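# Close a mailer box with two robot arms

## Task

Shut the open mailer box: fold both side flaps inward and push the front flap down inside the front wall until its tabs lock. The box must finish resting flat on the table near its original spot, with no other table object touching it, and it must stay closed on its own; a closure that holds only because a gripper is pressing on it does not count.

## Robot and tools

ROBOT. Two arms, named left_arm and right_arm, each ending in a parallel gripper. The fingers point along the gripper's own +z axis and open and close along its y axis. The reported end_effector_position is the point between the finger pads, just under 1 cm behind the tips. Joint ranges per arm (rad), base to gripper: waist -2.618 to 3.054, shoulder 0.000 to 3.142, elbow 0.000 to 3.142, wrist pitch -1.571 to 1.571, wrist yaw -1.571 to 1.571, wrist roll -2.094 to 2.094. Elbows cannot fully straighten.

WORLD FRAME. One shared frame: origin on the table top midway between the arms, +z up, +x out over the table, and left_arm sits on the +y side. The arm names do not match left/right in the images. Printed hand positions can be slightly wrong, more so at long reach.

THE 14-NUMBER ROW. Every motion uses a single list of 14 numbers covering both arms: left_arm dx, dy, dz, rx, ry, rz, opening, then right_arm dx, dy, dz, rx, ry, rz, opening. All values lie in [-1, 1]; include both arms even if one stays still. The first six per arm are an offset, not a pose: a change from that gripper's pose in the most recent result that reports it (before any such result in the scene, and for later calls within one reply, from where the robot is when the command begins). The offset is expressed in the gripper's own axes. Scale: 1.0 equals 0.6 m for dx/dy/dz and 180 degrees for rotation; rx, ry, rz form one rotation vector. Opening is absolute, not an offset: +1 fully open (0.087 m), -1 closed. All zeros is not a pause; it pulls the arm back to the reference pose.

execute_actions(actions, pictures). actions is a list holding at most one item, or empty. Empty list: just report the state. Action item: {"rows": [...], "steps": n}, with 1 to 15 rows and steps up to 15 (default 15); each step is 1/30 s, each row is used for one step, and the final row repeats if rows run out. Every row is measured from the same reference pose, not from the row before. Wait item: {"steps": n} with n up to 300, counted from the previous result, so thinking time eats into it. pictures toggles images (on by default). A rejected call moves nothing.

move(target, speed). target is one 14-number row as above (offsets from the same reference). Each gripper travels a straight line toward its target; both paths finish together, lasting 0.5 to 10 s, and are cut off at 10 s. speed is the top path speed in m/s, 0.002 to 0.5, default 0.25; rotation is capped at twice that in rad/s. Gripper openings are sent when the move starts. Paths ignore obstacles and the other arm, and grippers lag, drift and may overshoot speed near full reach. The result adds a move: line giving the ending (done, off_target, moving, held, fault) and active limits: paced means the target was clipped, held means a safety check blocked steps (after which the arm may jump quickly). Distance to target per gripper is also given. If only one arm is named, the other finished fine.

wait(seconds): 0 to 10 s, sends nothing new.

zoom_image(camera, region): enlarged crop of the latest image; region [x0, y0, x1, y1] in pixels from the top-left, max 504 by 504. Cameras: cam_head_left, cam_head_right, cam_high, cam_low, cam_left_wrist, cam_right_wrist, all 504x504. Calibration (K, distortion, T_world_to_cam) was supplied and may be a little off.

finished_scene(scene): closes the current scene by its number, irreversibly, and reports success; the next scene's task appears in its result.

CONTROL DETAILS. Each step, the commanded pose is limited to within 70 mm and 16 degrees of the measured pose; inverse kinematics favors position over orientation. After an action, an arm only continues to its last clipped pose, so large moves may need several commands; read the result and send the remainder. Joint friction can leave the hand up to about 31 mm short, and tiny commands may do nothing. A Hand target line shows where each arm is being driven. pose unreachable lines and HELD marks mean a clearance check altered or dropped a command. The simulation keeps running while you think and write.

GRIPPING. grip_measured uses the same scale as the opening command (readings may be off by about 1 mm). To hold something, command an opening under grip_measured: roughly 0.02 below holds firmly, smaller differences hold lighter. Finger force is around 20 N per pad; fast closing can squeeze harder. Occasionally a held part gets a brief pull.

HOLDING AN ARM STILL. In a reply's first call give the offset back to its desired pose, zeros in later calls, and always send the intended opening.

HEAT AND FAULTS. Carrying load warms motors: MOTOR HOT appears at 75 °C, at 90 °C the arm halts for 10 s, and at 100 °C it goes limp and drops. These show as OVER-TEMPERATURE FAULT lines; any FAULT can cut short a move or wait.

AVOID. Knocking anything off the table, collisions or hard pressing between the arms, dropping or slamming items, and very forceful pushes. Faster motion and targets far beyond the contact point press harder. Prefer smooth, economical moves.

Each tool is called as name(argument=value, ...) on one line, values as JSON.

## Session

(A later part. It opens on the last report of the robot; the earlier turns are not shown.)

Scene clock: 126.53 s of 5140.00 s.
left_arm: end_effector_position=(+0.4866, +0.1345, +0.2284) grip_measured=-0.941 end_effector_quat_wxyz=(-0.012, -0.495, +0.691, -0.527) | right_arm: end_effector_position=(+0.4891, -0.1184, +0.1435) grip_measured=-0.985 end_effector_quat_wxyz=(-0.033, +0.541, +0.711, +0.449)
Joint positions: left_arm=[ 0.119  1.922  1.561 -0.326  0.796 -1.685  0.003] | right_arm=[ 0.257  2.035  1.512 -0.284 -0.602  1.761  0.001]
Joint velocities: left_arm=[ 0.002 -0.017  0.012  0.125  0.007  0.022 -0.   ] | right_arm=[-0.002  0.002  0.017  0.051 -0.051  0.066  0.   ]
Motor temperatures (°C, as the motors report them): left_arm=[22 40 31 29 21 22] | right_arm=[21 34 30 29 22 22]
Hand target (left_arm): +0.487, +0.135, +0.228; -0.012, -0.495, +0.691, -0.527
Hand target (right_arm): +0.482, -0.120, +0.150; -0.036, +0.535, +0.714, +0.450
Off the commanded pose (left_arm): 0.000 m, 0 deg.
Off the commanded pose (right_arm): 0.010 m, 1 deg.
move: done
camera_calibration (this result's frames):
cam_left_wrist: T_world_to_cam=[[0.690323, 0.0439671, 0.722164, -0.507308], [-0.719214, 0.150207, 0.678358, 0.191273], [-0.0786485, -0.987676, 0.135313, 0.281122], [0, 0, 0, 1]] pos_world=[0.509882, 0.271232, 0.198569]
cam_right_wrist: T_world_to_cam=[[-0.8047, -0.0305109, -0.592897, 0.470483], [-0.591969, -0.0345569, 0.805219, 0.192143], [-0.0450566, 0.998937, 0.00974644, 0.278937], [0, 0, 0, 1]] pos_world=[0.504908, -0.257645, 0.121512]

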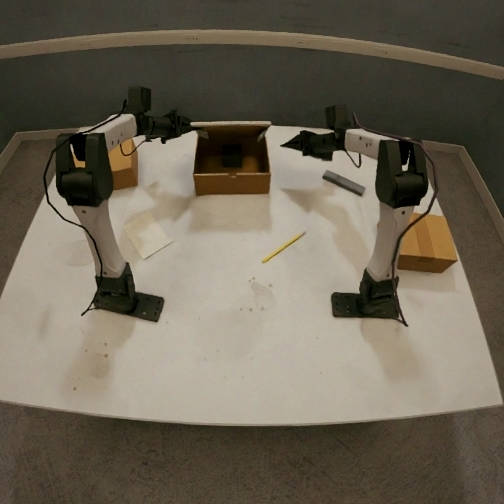

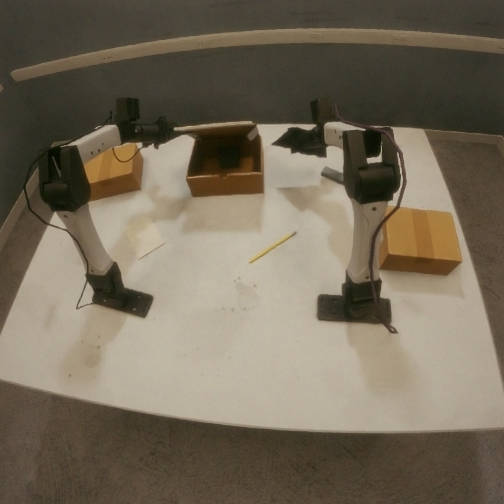

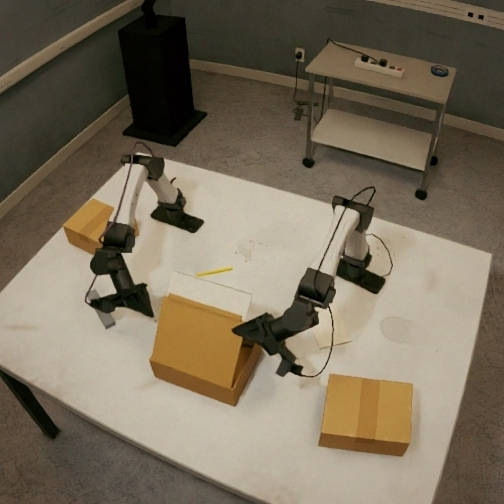

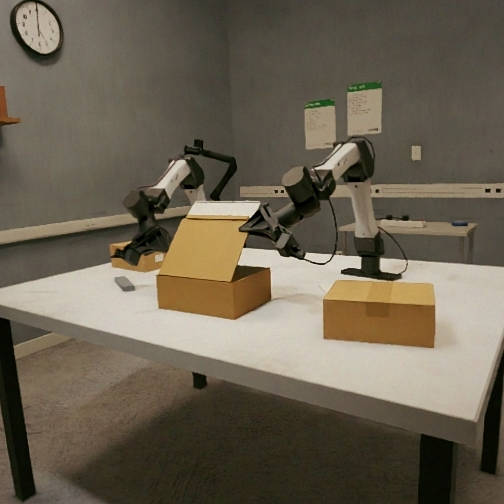

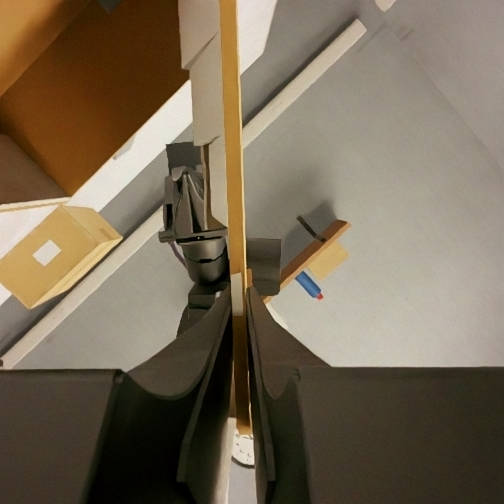

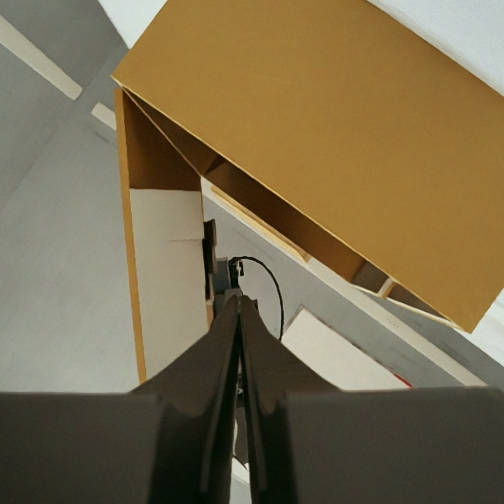

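move(target=[-0.045,0,0.045,0,0,0,-0.4,0.168,0.127,-0.19,0,0,0,-1], speed=0.15)

move(target=[0,0,0,0,0,0,-1,0.173,0,0.157,0,0,0,-1], speed=0.15)

Scene clock: 132.97 s of 5140.00 s.
left_arm: end_effector_position=(+0.5087, +0.1334, +0.2042) grip_measured=-0.400 end_effector_quat_wxyz=(-0.013, -0.496, +0.691, -0.526) | right_arm: end_effector_position=(+0.4606, -0.1218, +0.3005) grip_measured=-0.985 end_effector_quat_wxyz=(-0.038, +0.544, +0.710, +0.444)
Joint positions: left_arm=[ 0.119  2.023  1.608 -0.276  0.796 -1.685  0.026] | right_arm=[ 0.263  1.933  2.004 -0.889 -0.6    1.769  0.001]
Joint velocities: left_arm=[ 0.007  0.017  0.022  0.037 -0.037 -0.022  0.001] | right_arm=[-0.007 -0.002  0.002 -0.051 -0.081 -0.022  0.001]
Motor temperatures (°C, as the motors report them): left_arm=[22 40 32 29 21 22] | right_arm=[21 35 30 29 22 22]
Hand target (left_arm): +0.513, +0.133, +0.201; -0.012, -0.495, +0.691, -0.527
Hand target (right_arm): +0.459, -0.120, +0.310; -0.033, +0.541, +0.711, +0.449
Off the commanded pose (left_arm): 0.006 m, 0 deg.
Off the commanded pose (right_arm): 0.011 m, 1 deg.
After step 90, 1.60 s passed at rest.
move: off_target (right_arm)
camera_calibration (this result's frames):
cam_left_wrist: T_world_to_cam=[[0.692795, 0.043847, 0.7198, -0.505747], [-0.716884, 0.150093, 0.680845, 0.222093], [-0.0781843, -0.987699, 0.135417, 0.284826], [0, 0, 0, 1]] pos_world=[0.531862, 0.270164, 0.174255]
cam_right_wrist: T_world_to_cam=[[-0.813701, -0.0301626, -0.580501, 0.541038], [-0.579605, -0.0337489, 0.814199, 0.0404284], [-0.0441496, 0.998975, 0.00997918, 0.279071], [0, 0, 0, 1]] pos_world=[0.475997, -0.261102, 0.278372]

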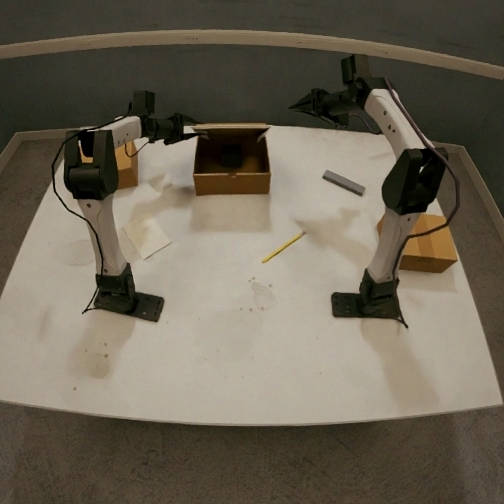

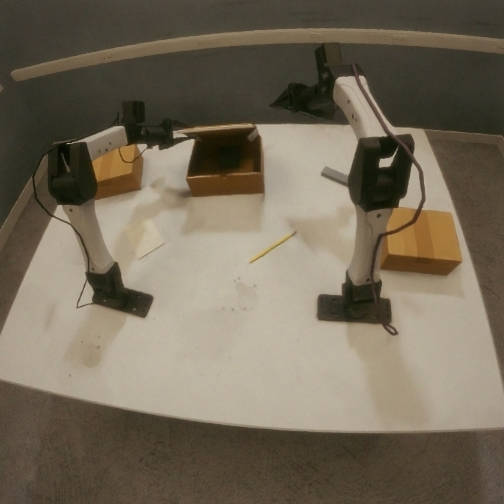

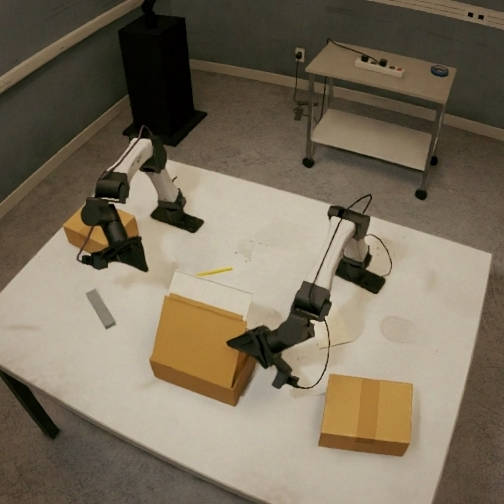

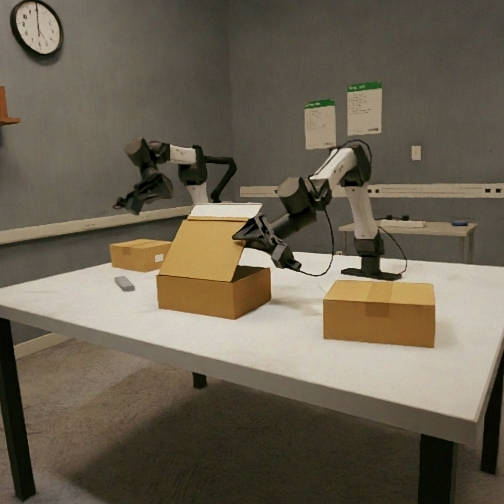

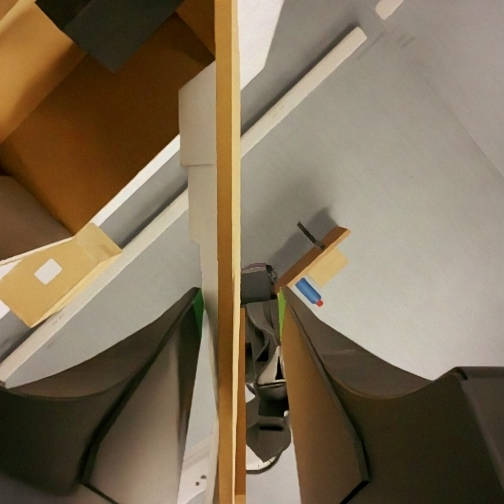

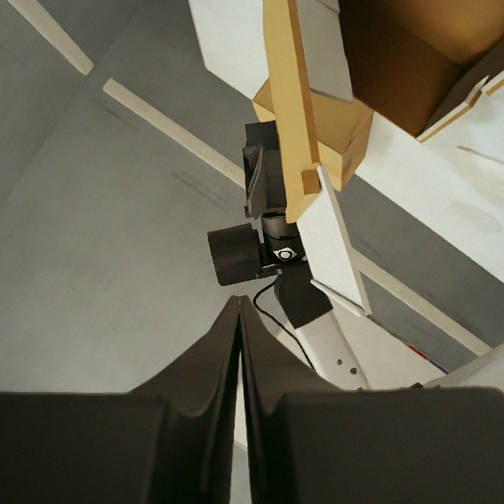

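Scene clock: 134.50 s of 5140.00 s.
left_arm: end_effector_position=(+0.5084, +0.1332, +0.2044) grip_measured=-0.943 end_effector_quat_wxyz=(-0.014, -0.496, +0.691, -0.527) | right_arm: end_effector_position=(+0.4577, +0.0182, +0.2997) grip_measured=-0.985 end_effector_quat_wxyz=(-0.039, +0.538, +0.715, +0.445)
Joint positions: left_arm=[ 0.119  2.023  1.608 -0.276  0.798 -1.685  0.002] | right_arm=[ 0.568  2.15   2.302 -0.857 -0.385  1.993  0.001]
Joint velocities: left_arm=[-0.012  0.007  0.002 -0.007  0.007  0.022 -0.001] | right_arm=[-0.002 -0.002 -0.022 -0.007  0.037 -0.022  0.001]
Motor temperatures (°C, as the motors report them): left_arm=[22 40 32 29 21 22] | right_arm=[21 35 30 29 22 22]
Hand target (left_arm): +0.509, +0.133, +0.204; -0.013, -0.496, +0.691, -0.526
Hand target (right_arm): +0.461, +0.018, +0.300; -0.038, +0.544, +0.711, +0.444
Off the commanded pose (left_arm): 0.000 m, 0 deg.
Off the commanded pose (right_arm): 0.001 m, 1 deg.
move: done
camera_calibration (this result's frames):
cam_left_wrist: T_world_to_cam=[[0.693141, 0.0438996, 0.719464, -0.505827], [-0.716349, 0.152734, 0.68082, 0.221094], [-0.0799991, -0.987292, 0.137314, 0.285016], [0, 0, 0, 1]] pos_world=[0.531791, 0.269831, 0.174262]
cam_right_wrist: T_world_to_cam=[[-0.809391, -0.0428506, -0.585705, 0.542194], [-0.584371, -0.0402106, 0.81049, 0.0475665], [-0.0582815, 0.998272, 0.00750537, 0.146274], [0, 0, 0, 1]] pos_world=[0.475168, -0.120875, 0.277915]

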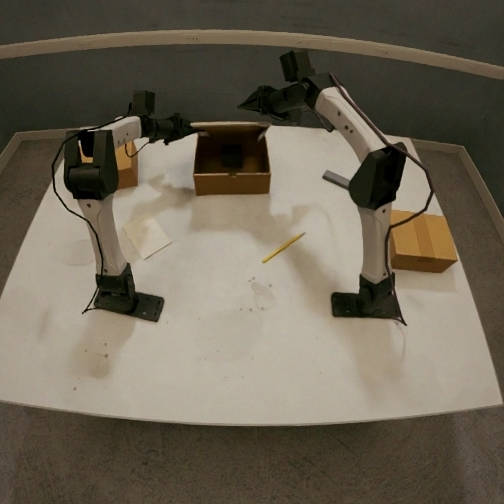

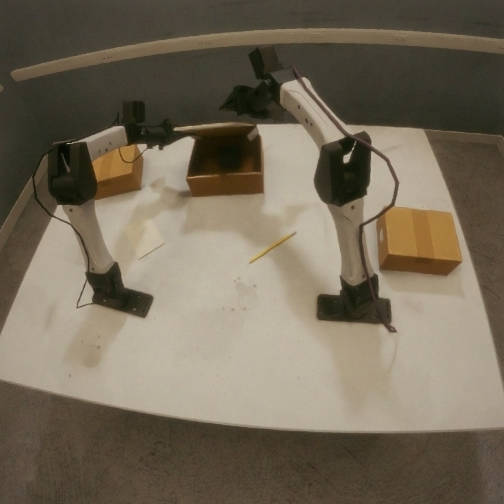

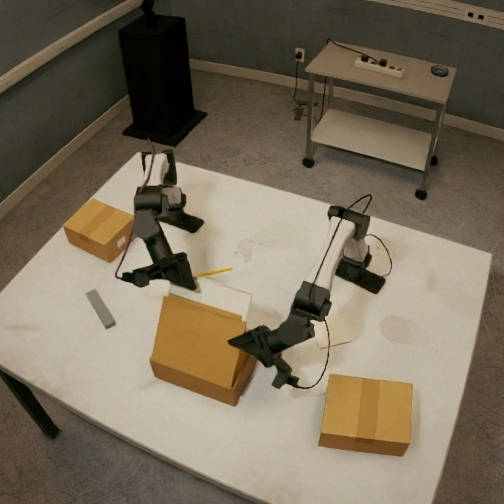

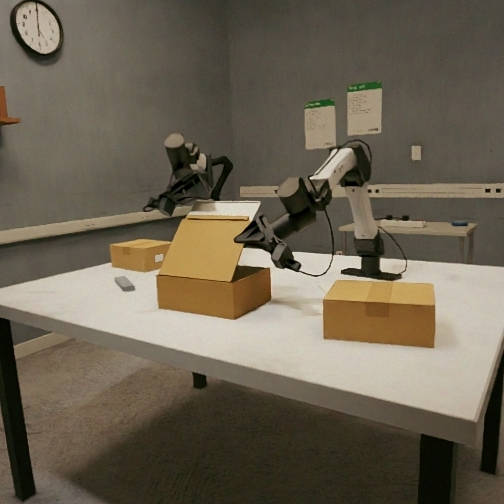

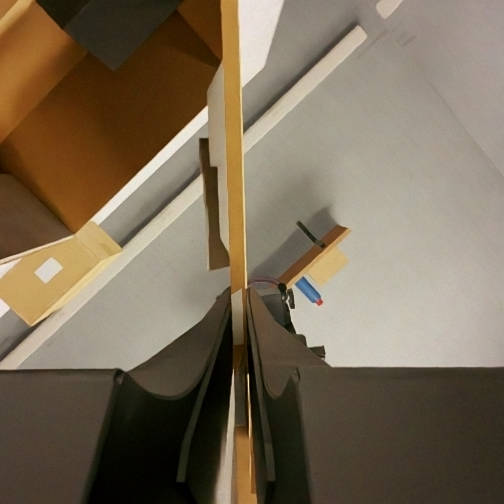

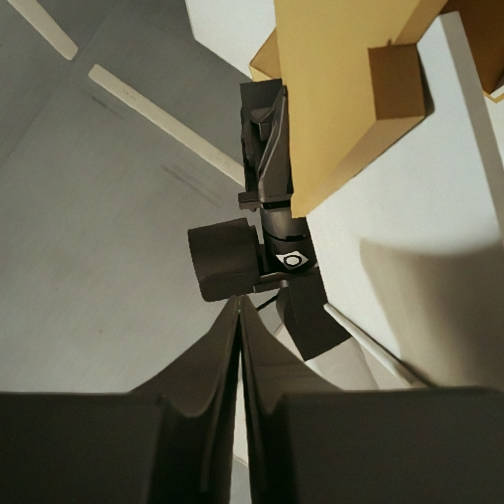

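move(target=[0,0,0,0,0,0,-1,-0.02,-0.135,0.025,0,0,0,-1], speed=0.06)

Scene clock: 138.03 s of 5140.00 s.
left_arm: end_effector_position=(+0.5079, +0.1332, +0.2039) grip_measured=-0.943 end_effector_quat_wxyz=(-0.015, -0.496, +0.691, -0.526) | right_arm: end_effector_position=(+0.4062, +0.0166, +0.2248) grip_measured=-0.985 end_effector_quat_wxyz=(-0.044, +0.542, +0.720, +0.431)
Joint positions: left_arm=[ 0.119  2.023  1.608 -0.28   0.799 -1.684  0.002] | right_arm=[ 0.626  1.899  1.652 -0.479 -0.344  2.027  0.001]
Joint velocities: left_arm=[ 0.002  0.007 -0.002  0.007 -0.022  0.022 -0.   ] | right_arm=[-0.002  0.007 -0.017  0.037 -0.066 -0.037 -0.001]
Motor temperatures (°C, as the motors report them): left_arm=[22 41 32 29 21 22] | right_arm=[21 35 30 29 22 22]
Hand target (left_arm): +0.508, +0.133, +0.204; -0.014, -0.496, +0.691, -0.527
Hand target (right_arm): +0.404, +0.018, +0.235; -0.039, +0.538, +0.715, +0.445
Off the commanded pose (left_arm): 0.001 m, 0 deg.
Off the commanded pose (right_arm): 0.012 m, 2 deg.
move: off_target (right_arm)
camera_calibration (this result's frames):
cam_left_wrist: T_world_to_cam=[[0.69492, 0.0424602, 0.717832, -0.505488], [-0.714533, 0.15294, 0.68268, 0.219768], [-0.0807984, -0.987323, 0.13662, 0.285582], [0, 0, 0, 1]] pos_world=[0.53138, 0.269813, 0.173808]
cam_right_wrist: T_world_to_cam=[[-0.824347, -0.0596854, -0.562929, 0.45785], [-0.562383, -0.0271794, 0.82643, 0.0653934], [-0.0646258, 0.997847, -0.0111608, 0.152216], [0, 0, 0, 1]] pos_world=[0.424041, -0.122784, 0.205393]

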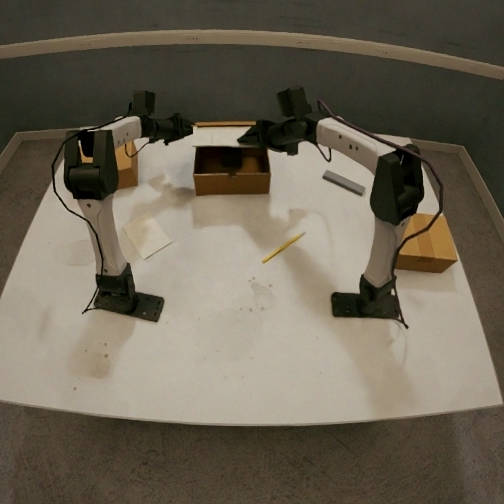

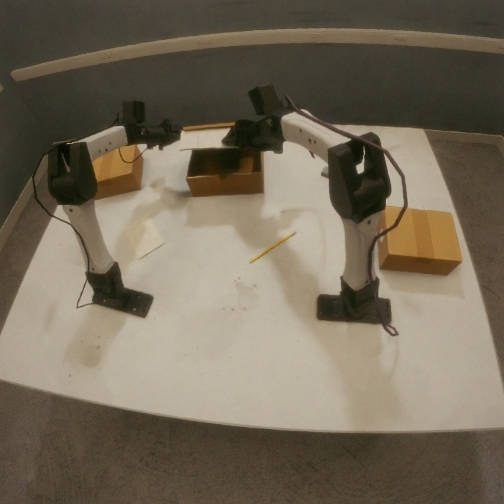

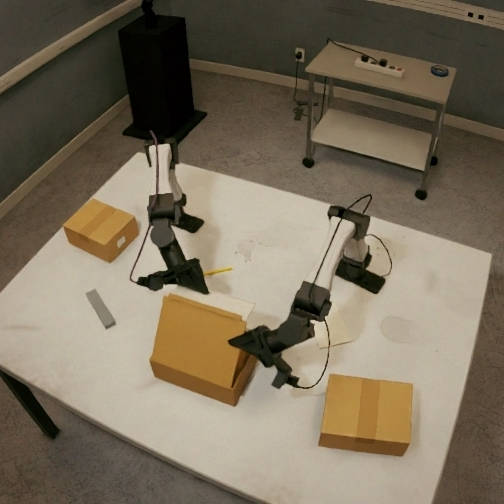

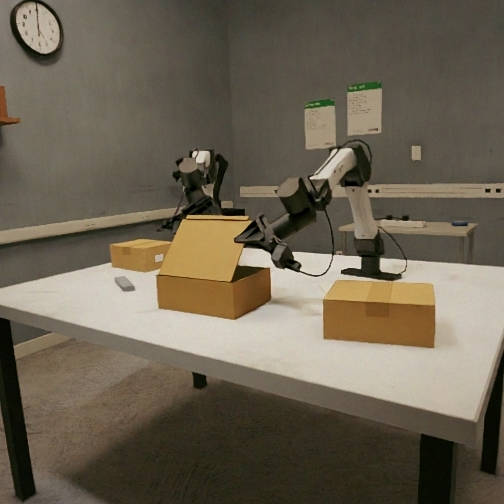

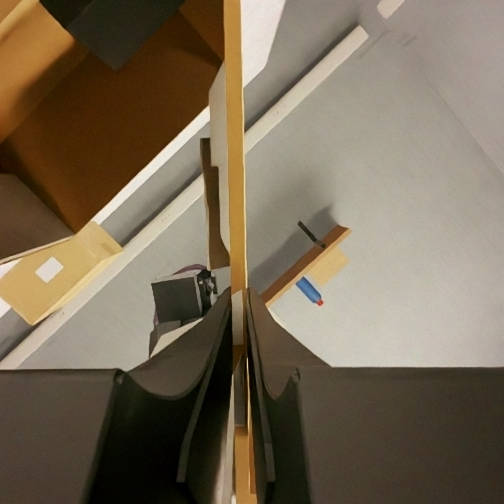

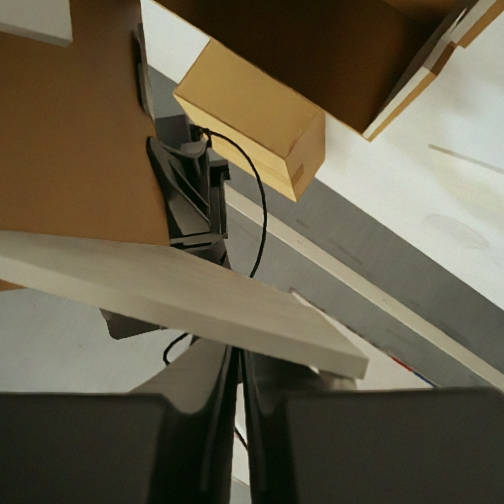

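move(target=[0,0,0,0,0,0,-1,-0.055,0.02,0.065,0,0,0,-1], speed=0.05)

Scene clock: 141.67 s of 5140.00 s.
left_arm: end_effector_position=(+0.5078, +0.1332, +0.2038) grip_measured=-0.943 end_effector_quat_wxyz=(-0.015, -0.495, +0.691, -0.526) | right_arm: end_effector_position=(+0.4348, +0.0177, +0.1852) grip_measured=-0.985 end_effector_quat_wxyz=(-0.052, +0.548, +0.723, +0.418)
Joint positions: left_arm=[ 0.119  2.023  1.608 -0.28   0.799 -1.682  0.002] | right_arm=[ 0.591  2.026  1.695 -0.436 -0.375  2.005  0.001]
Joint velocities: left_arm=[ 0.012 -0.002 -0.012  0.066  0.022 -0.095  0.001] | right_arm=[-0.012  0.012  0.007 -0.007 -0.007  0.066  0.   ]
Motor temperatures (°C, as the motors report them): left_arm=[22 41 32 29 21 22] | right_arm=[21 36 30 29 22 22]
Hand target (left_arm): +0.508, +0.133, +0.204; -0.015, -0.496, +0.691, -0.526
Hand target (right_arm): +0.445, +0.018, +0.190; -0.044, +0.542, +0.720, +0.431
Off the commanded pose (left_arm): 0.000 m, 0 deg.
Off the commanded pose (right_arm): 0.011 m, 2 deg.
move: off_target (right_arm)
camera_calibration (this result's frames):
cam_left_wrist: T_world_to_cam=[[0.694606, 0.0416804, 0.718182, -0.505185], [-0.714774, 0.152902, 0.682436, 0.21995], [-0.0813669, -0.987362, 0.135998, 0.286008], [0, 0, 0, 1]] pos_world=[0.531391, 0.269819, 0.173816]
cam_right_wrist: T_world_to_cam=[[-0.841578, -0.0676871, -0.535878, 0.461775], [-0.535999, -0.0178999, 0.844029, 0.099263], [-0.066722, 0.997546, -0.0212161, 0.155358], [0, 0, 0, 1]] pos_world=[0.452191, -0.121944, 0.16697]

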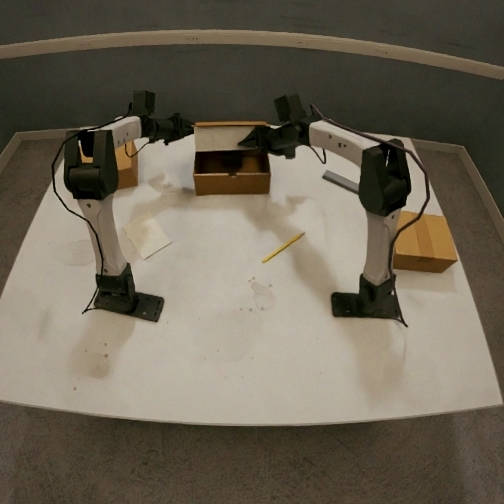

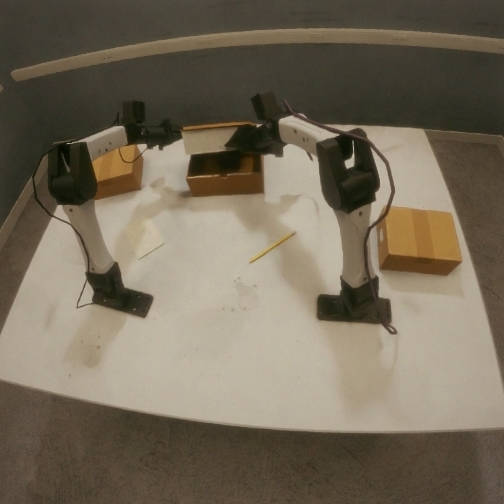

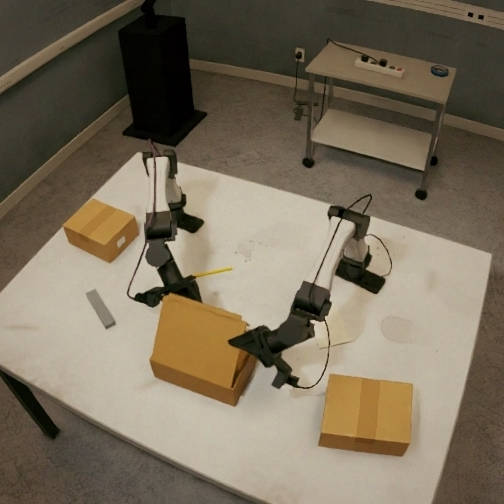

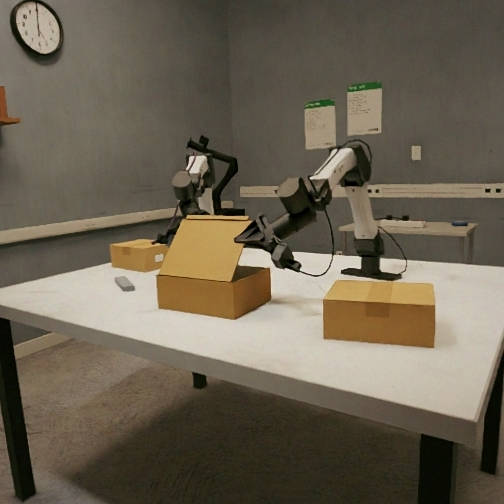

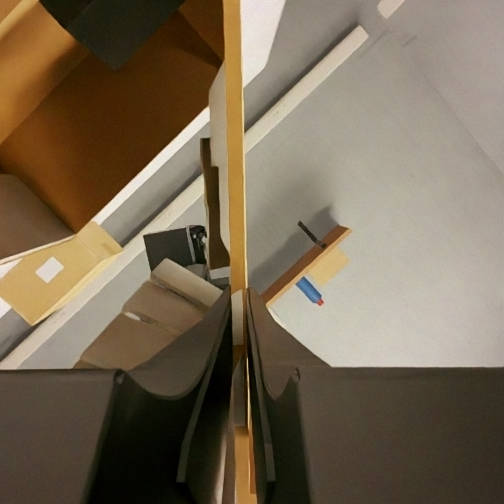

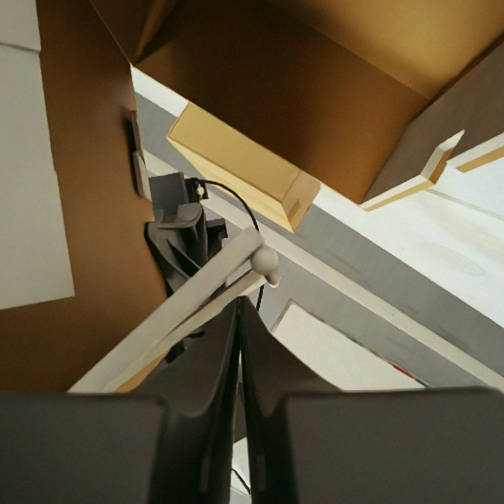

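move(target=[0,0,0,0,0,0,-1,-0.13,0,-0.21,0,0,0,-1], speed=0.12)

Scene clock: 145.80 s of 5140.00 s.
left_arm: end_effector_position=(+0.5078, +0.1332, +0.2038) grip_measured=-0.943 end_effector_quat_wxyz=(-0.015, -0.495, +0.691, -0.526) | right_arm: end_effector_position=(+0.4232, -0.1210, +0.2216) grip_measured=-0.985 end_effector_quat_wxyz=(-0.050, +0.552, +0.719, +0.419)
Joint positions: left_arm=[ 0.119  2.023  1.608 -0.28   0.799 -1.682  0.002] | right_arm=[ 0.289  1.779  1.527 -0.623 -0.575  1.768  0.001]
Joint velocities: left_arm=[ 0.007 -0.017 -0.027 -0.051  0.066 -0.022 -0.   ] | right_arm=[ 0.012 -0.012 -0.012 -0.022  0.037 -0.066  0.002]
Motor temperatures (°C, as the motors report them): left_arm=[22 41 32 30 21 22] | right_arm=[21 36 30 29 22 22]
Hand target (left_arm): +0.508, +0.133, +0.204; -0.015, -0.495, +0.691, -0.526
Hand target (right_arm): +0.415, -0.123, +0.224; -0.053, +0.549, +0.722, +0.419
Off the commanded pose (left_arm): 0.000 m, 0 deg.
Off the commanded pose (right_arm): 0.007 m, 1 deg.
move: done
camera_calibration (this result's frames):
cam_left_wrist: T_world_to_cam=[[0.694606, 0.0416804, 0.718182, -0.505185], [-0.714774, 0.152902, 0.682436, 0.21995], [-0.0813669, -0.987362, 0.135998, 0.286008], [0, 0, 0, 1]] pos_world=[0.531391, 0.269819, 0.173816]
cam_right_wrist: T_world_to_cam=[[-0.841246, -0.0565319, -0.537688, 0.463735], [-0.537867, -0.0133042, 0.842925, 0.0615105], [-0.0548056, 0.998312, -0.0192145, 0.288329], [0, 0, 0, 1]] pos_world=[0.439002, -0.260808, 0.203036]

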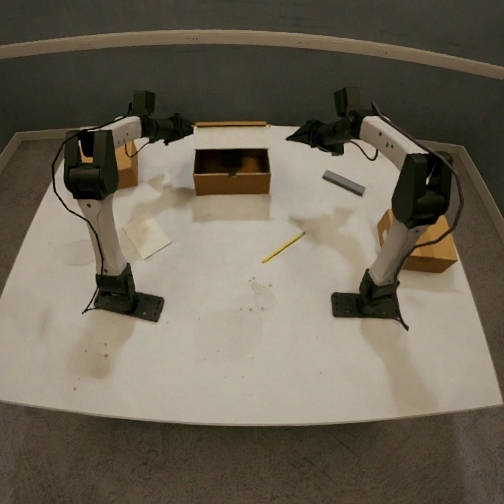

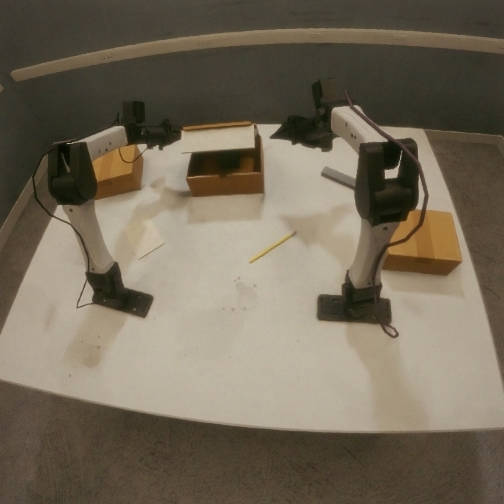

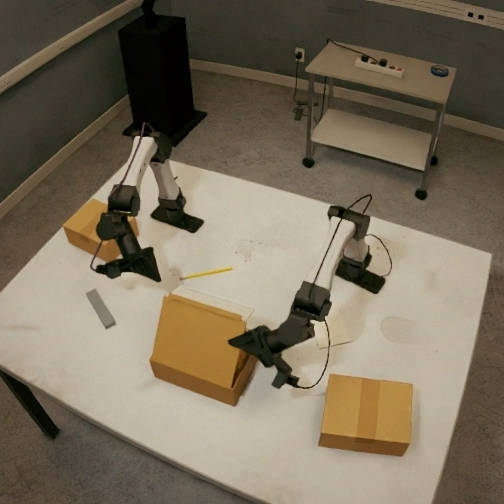

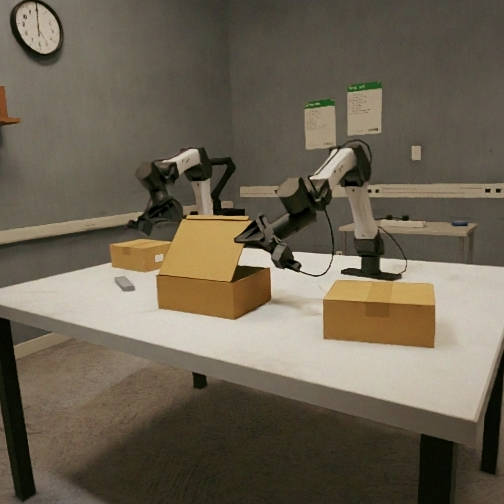

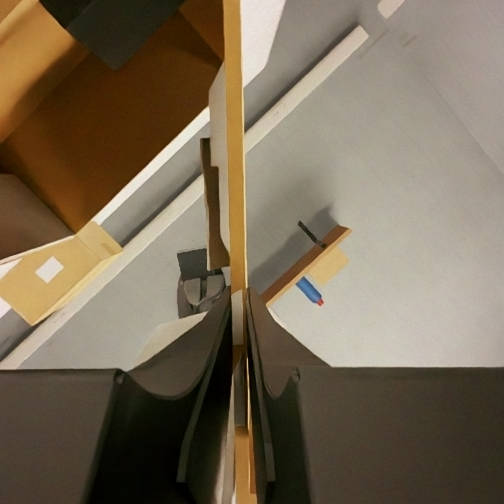

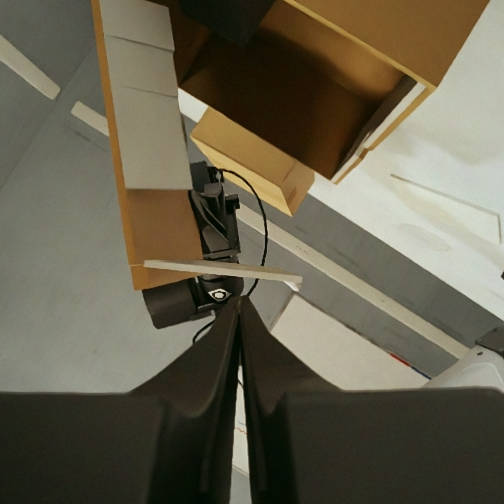

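move(target=[-0.06,0,-0.065,0,0,0,-0.3,0,0,0,0,0,0,-1], speed=0.1)

move(target=[0,-0.06,0,0,0,0,-1,0,0,0,0,0,0,-1], speed=0.1)

move(target=[0.11,0,0.12,0,0,0,-1,0,0,0,0,0,0,-1], speed=0.1)

Scene clock: 151.37 s of 5140.00 s.
left_arm: end_effector_position=(+0.5053, +0.1851, +0.2009) grip_measured=-0.300 end_effector_quat_wxyz=(-0.008, -0.494, +0.691, -0.527) | right_arm: end_effector_position=(+0.4228, -0.1210, +0.2214) grip_measured=-0.985 end_effector_quat_wxyz=(-0.050, +0.552, +0.720, +0.419)
Joint positions: left_arm=[ 0.237  2.023  1.611 -0.358  0.879 -1.567  0.031] | right_arm=[ 0.289  1.779  1.527 -0.624 -0.576  1.766  0.001]
Joint velocities: left_arm=[-0.017 -0.042  0.061 -0.037 -0.037  0.007 -0.   ] | right_arm=[ 0.012 -0.017 -0.012 -0.037 -0.051 -0.007 -0.001]
Motor temperatures (°C, as the motors report them): left_arm=[22 42 32 30 21 22] | right_arm=[21 36 30 29 22 22]
Hand target (left_arm): +0.506, +0.186, +0.201; -0.013, -0.496, +0.691, -0.525
Hand target (right_arm): +0.423, -0.121, +0.222; -0.050, +0.552, +0.719, +0.419
Off the commanded pose (left_arm): 0.002 m, 1 deg.
Off the commanded pose (right_arm): 0.000 m, 0 deg.
After step 90, 1.57 s passed at rest.
move: done
camera_calibration (this result's frames):
cam_left_wrist: T_world_to_cam=[[0.685948, 0.0428496, 0.726388, -0.500994], [-0.723504, 0.146584, 0.674578, 0.219373], [-0.0775714, -0.98827, 0.131551, 0.336568], [0, 0, 0, 1]] pos_world=[0.528481, 0.321931, 0.171656]
cam_right_wrist: T_world_to_cam=[[-0.841369, -0.0583226, -0.537305, 0.463071], [-0.537471, -0.0141388, 0.843164, 0.0610812], [-0.0567724, 0.998198, -0.0194507, 0.289115], [0, 0, 0, 1]] pos_world=[0.438856, -0.260723, 0.202932]

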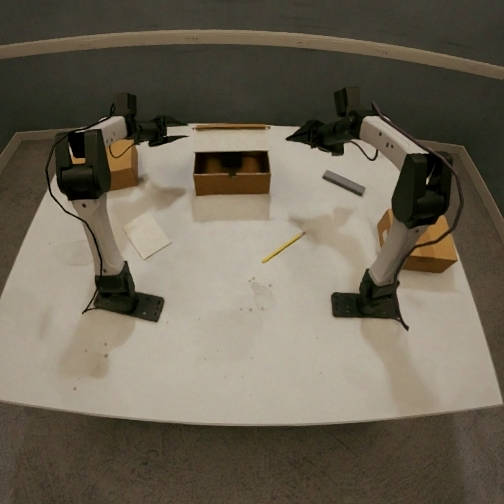

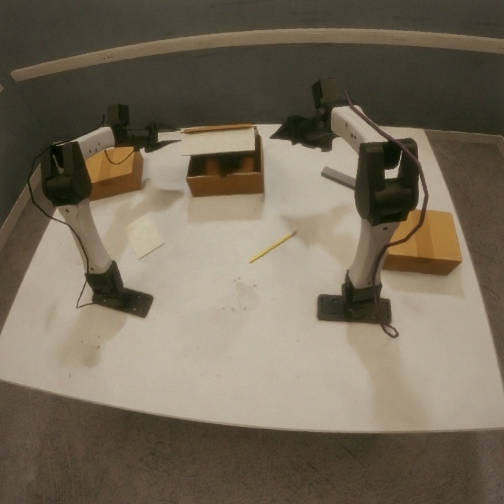

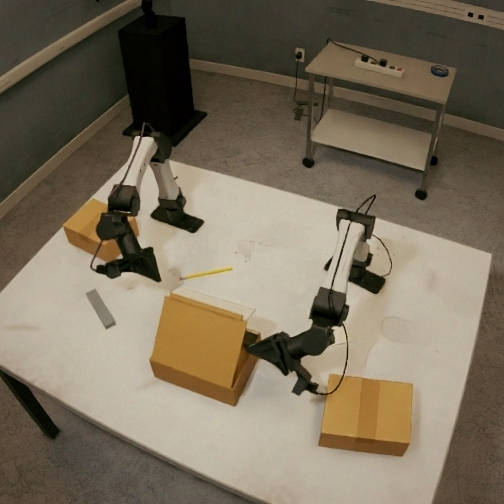

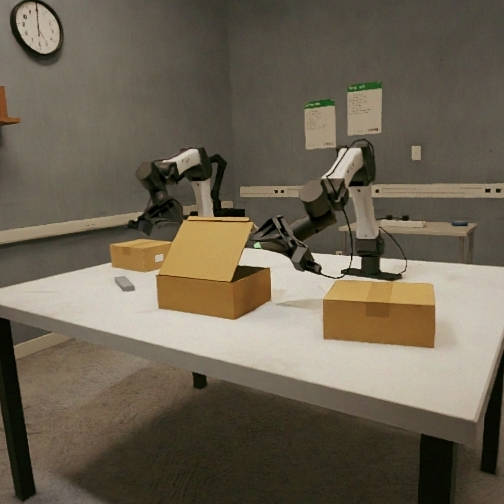

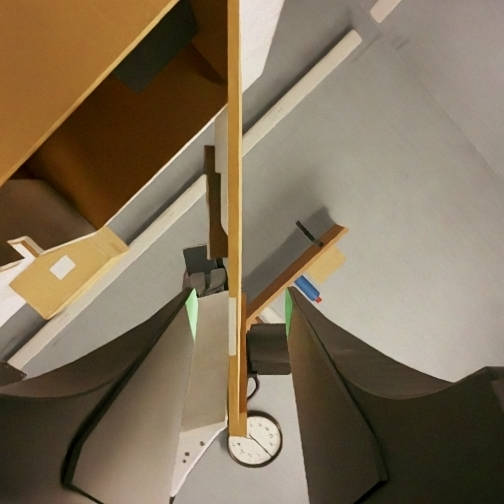

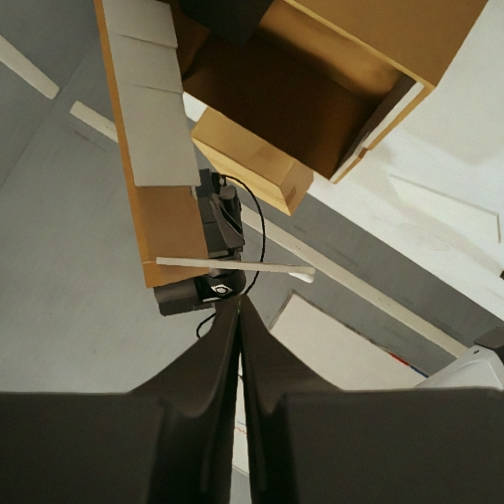

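Scene clock: 152.40 s of 5140.00 s.
left_arm: end_effector_position=(+0.5288, +0.1867, +0.2349) grip_measured=-1.000 end_effector_quat_wxyz=(+0.004, -0.485, +0.691, -0.536) | right_arm: end_effector_position=(+0.4228, -0.1210, +0.2214) grip_measured=-0.985 end_effector_quat_wxyz=(-0.050, +0.552, +0.720, +0.419)
Joint positions: left_arm=[ 0.237  2.091  1.832 -0.473  0.879 -1.569  0.   ] | right_arm=[ 0.289  1.779  1.527 -0.624 -0.576  1.766  0.001]
Joint velocities: left_arm=[-0.007  0.007  0.022 -0.066  0.051 -0.051  0.   ] | right_arm=[-0.002 -0.002  0.007  0.007 -0.022  0.081 -0.001]
Motor temperatures (°C, as the motors report them): left_arm=[22 42 33 29 21 22] | right_arm=[21 36 30 29 22 22]
Hand target (left_arm): +0.530, +0.187, +0.226; -0.008, -0.495, +0.691, -0.528
Hand target (right_arm): +0.423, -0.121, +0.221; -0.050, +0.552, +0.720, +0.419
Off the commanded pose (left_arm): 0.008 m, 2 deg.
Off the commanded pose (right_arm): 0.000 m, 0 deg.
move: done
camera_calibration (this result's frames):
cam_left_wrist: T_world_to_cam=[[0.65969, 0.0422654, 0.750349, -0.533495], [-0.747123, 0.14495, 0.648689, 0.23216], [-0.0813459, -0.988536, 0.127199, 0.338597], [0, 0, 0, 1]] pos_world=[0.552936, 0.323612, 0.206638]
cam_right_wrist: T_world_to_cam=[[-0.841369, -0.0583226, -0.537305, 0.463071], [-0.537471, -0.0141388, 0.843164, 0.0610812], [-0.0567724, 0.998198, -0.0194507, 0.289115], [0, 0, 0, 1]] pos_world=[0.438856, -0.260723, 0.202932]

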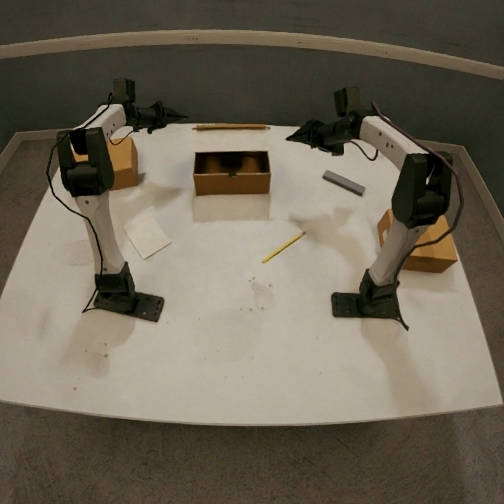

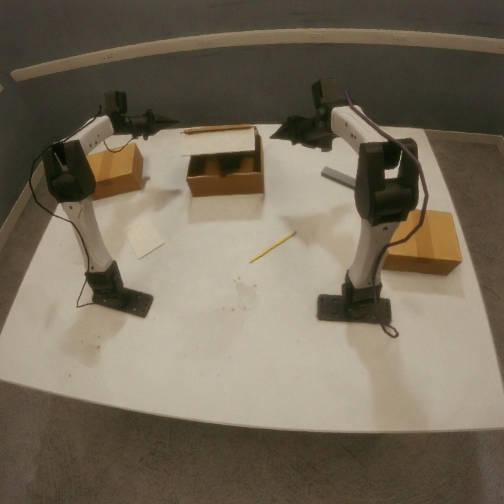

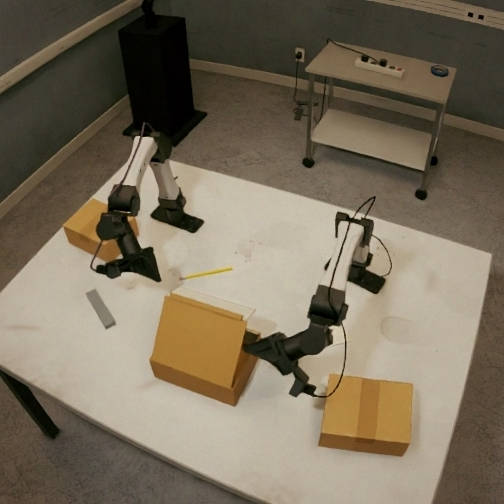

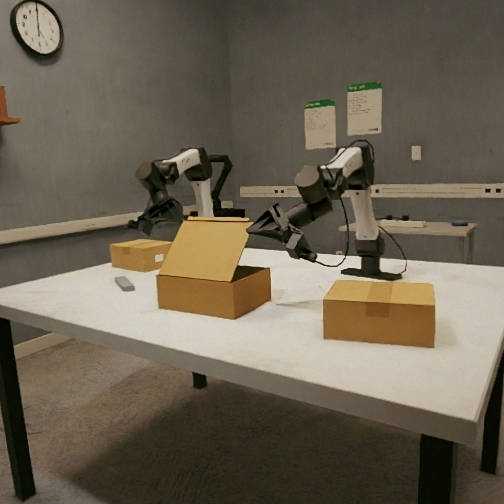

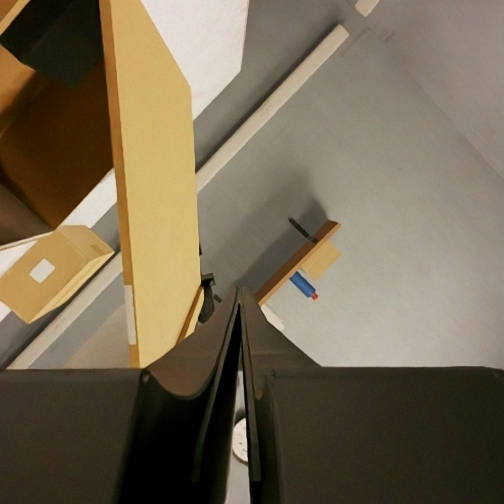

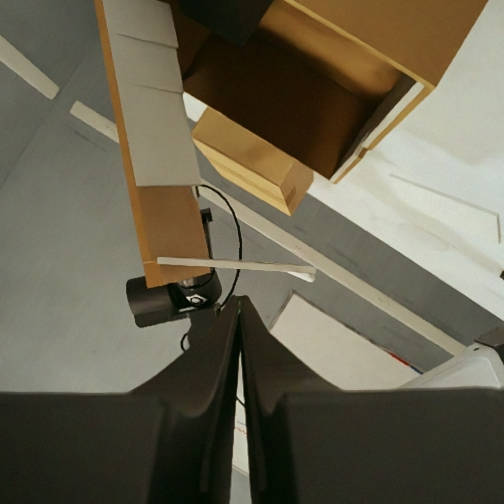

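Scene clock: 153.83 s of 5140.00 s.
left_arm: end_effector_position=(+0.5308, +0.0900, +0.2446) grip_measured=-1.000 end_effector_quat_wxyz=(+0.004, -0.480, +0.692, -0.540) | right_arm: end_effector_position=(+0.4228, -0.1210, +0.2214) grip_measured=-0.985 end_effector_quat_wxyz=(-0.050, +0.552, +0.720, +0.419)
Joint positions: left_arm=[ 0.029  2.091  1.833 -0.334  0.726 -1.75   0.   ] | right_arm=[ 0.289  1.779  1.527 -0.624 -0.576  1.766  0.001]
Joint velocities: left_arm=[-0.007  0.002  0.022 -0.037 -0.007 -0.007  0.   ] | right_arm=[-0.012 -0.002  0.002 -0.022 -0.037  0.037 -0.   ]
Motor temperatures (°C, as the motors report them): left_arm=[22 42 33 30 21 22] | right_arm=[21 35 30 29 22 22]
Hand target (left_arm): +0.533, +0.089, +0.239; +0.003, -0.485, +0.690, -0.537
Hand target (right_arm): +0.423, -0.121, +0.221; -0.050, +0.552, +0.720, +0.419
Off the commanded pose (left_arm): 0.007 m, 1 deg.
Off the commanded pose (right_arm): 0.000 m, 0 deg.
move: done
camera_calibration (this result's frames):
cam_left_wrist: T_world_to_cam=[[0.653577, 0.0404995, 0.755776, -0.535947], [-0.751314, 0.155376, 0.641393, 0.244414], [-0.0914534, -0.987025, 0.131978, 0.245954], [0, 0, 0, 1]] pos_world=[0.556408, 0.226492, 0.21583]
cam_right_wrist: T_world_to_cam=[[-0.841369, -0.0583226, -0.537305, 0.463071], [-0.537471, -0.0141388, 0.843164, 0.0610812], [-0.0567724, 0.998198, -0.0194507, 0.289115], [0, 0, 0, 1]] pos_world=[0.438856, -0.260723, 0.202932]

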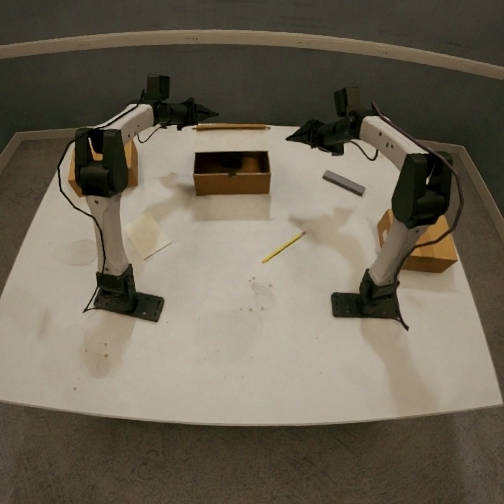

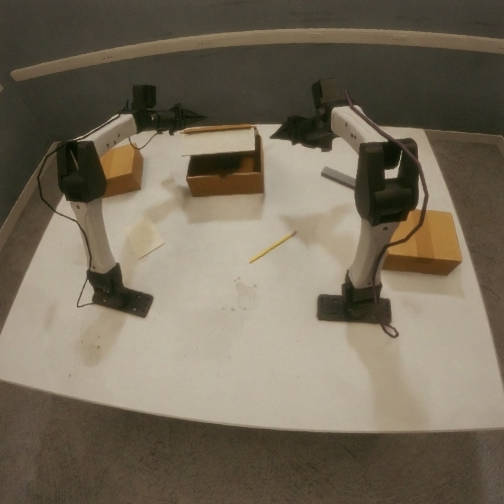

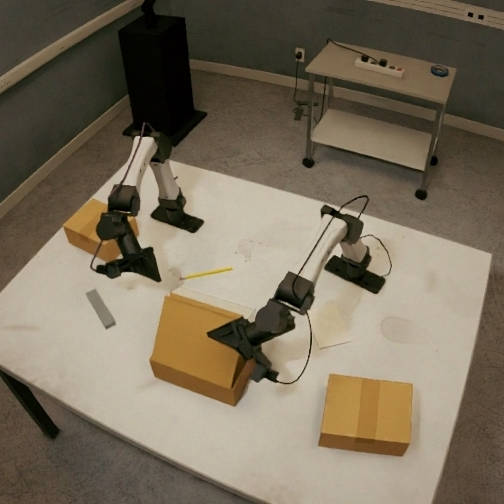

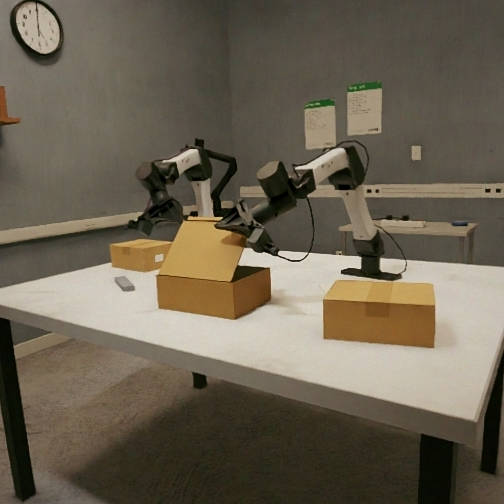

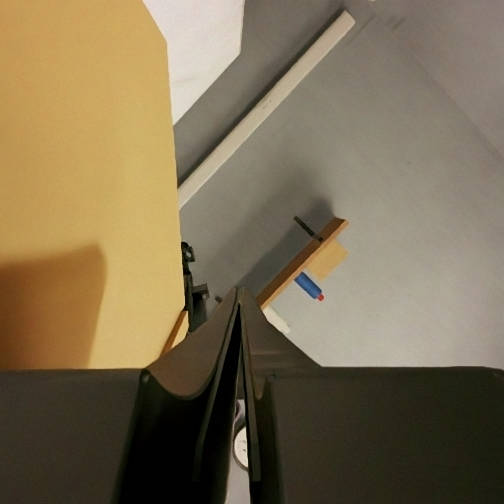

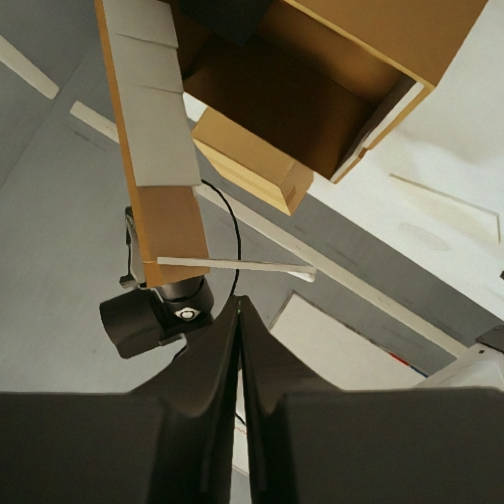

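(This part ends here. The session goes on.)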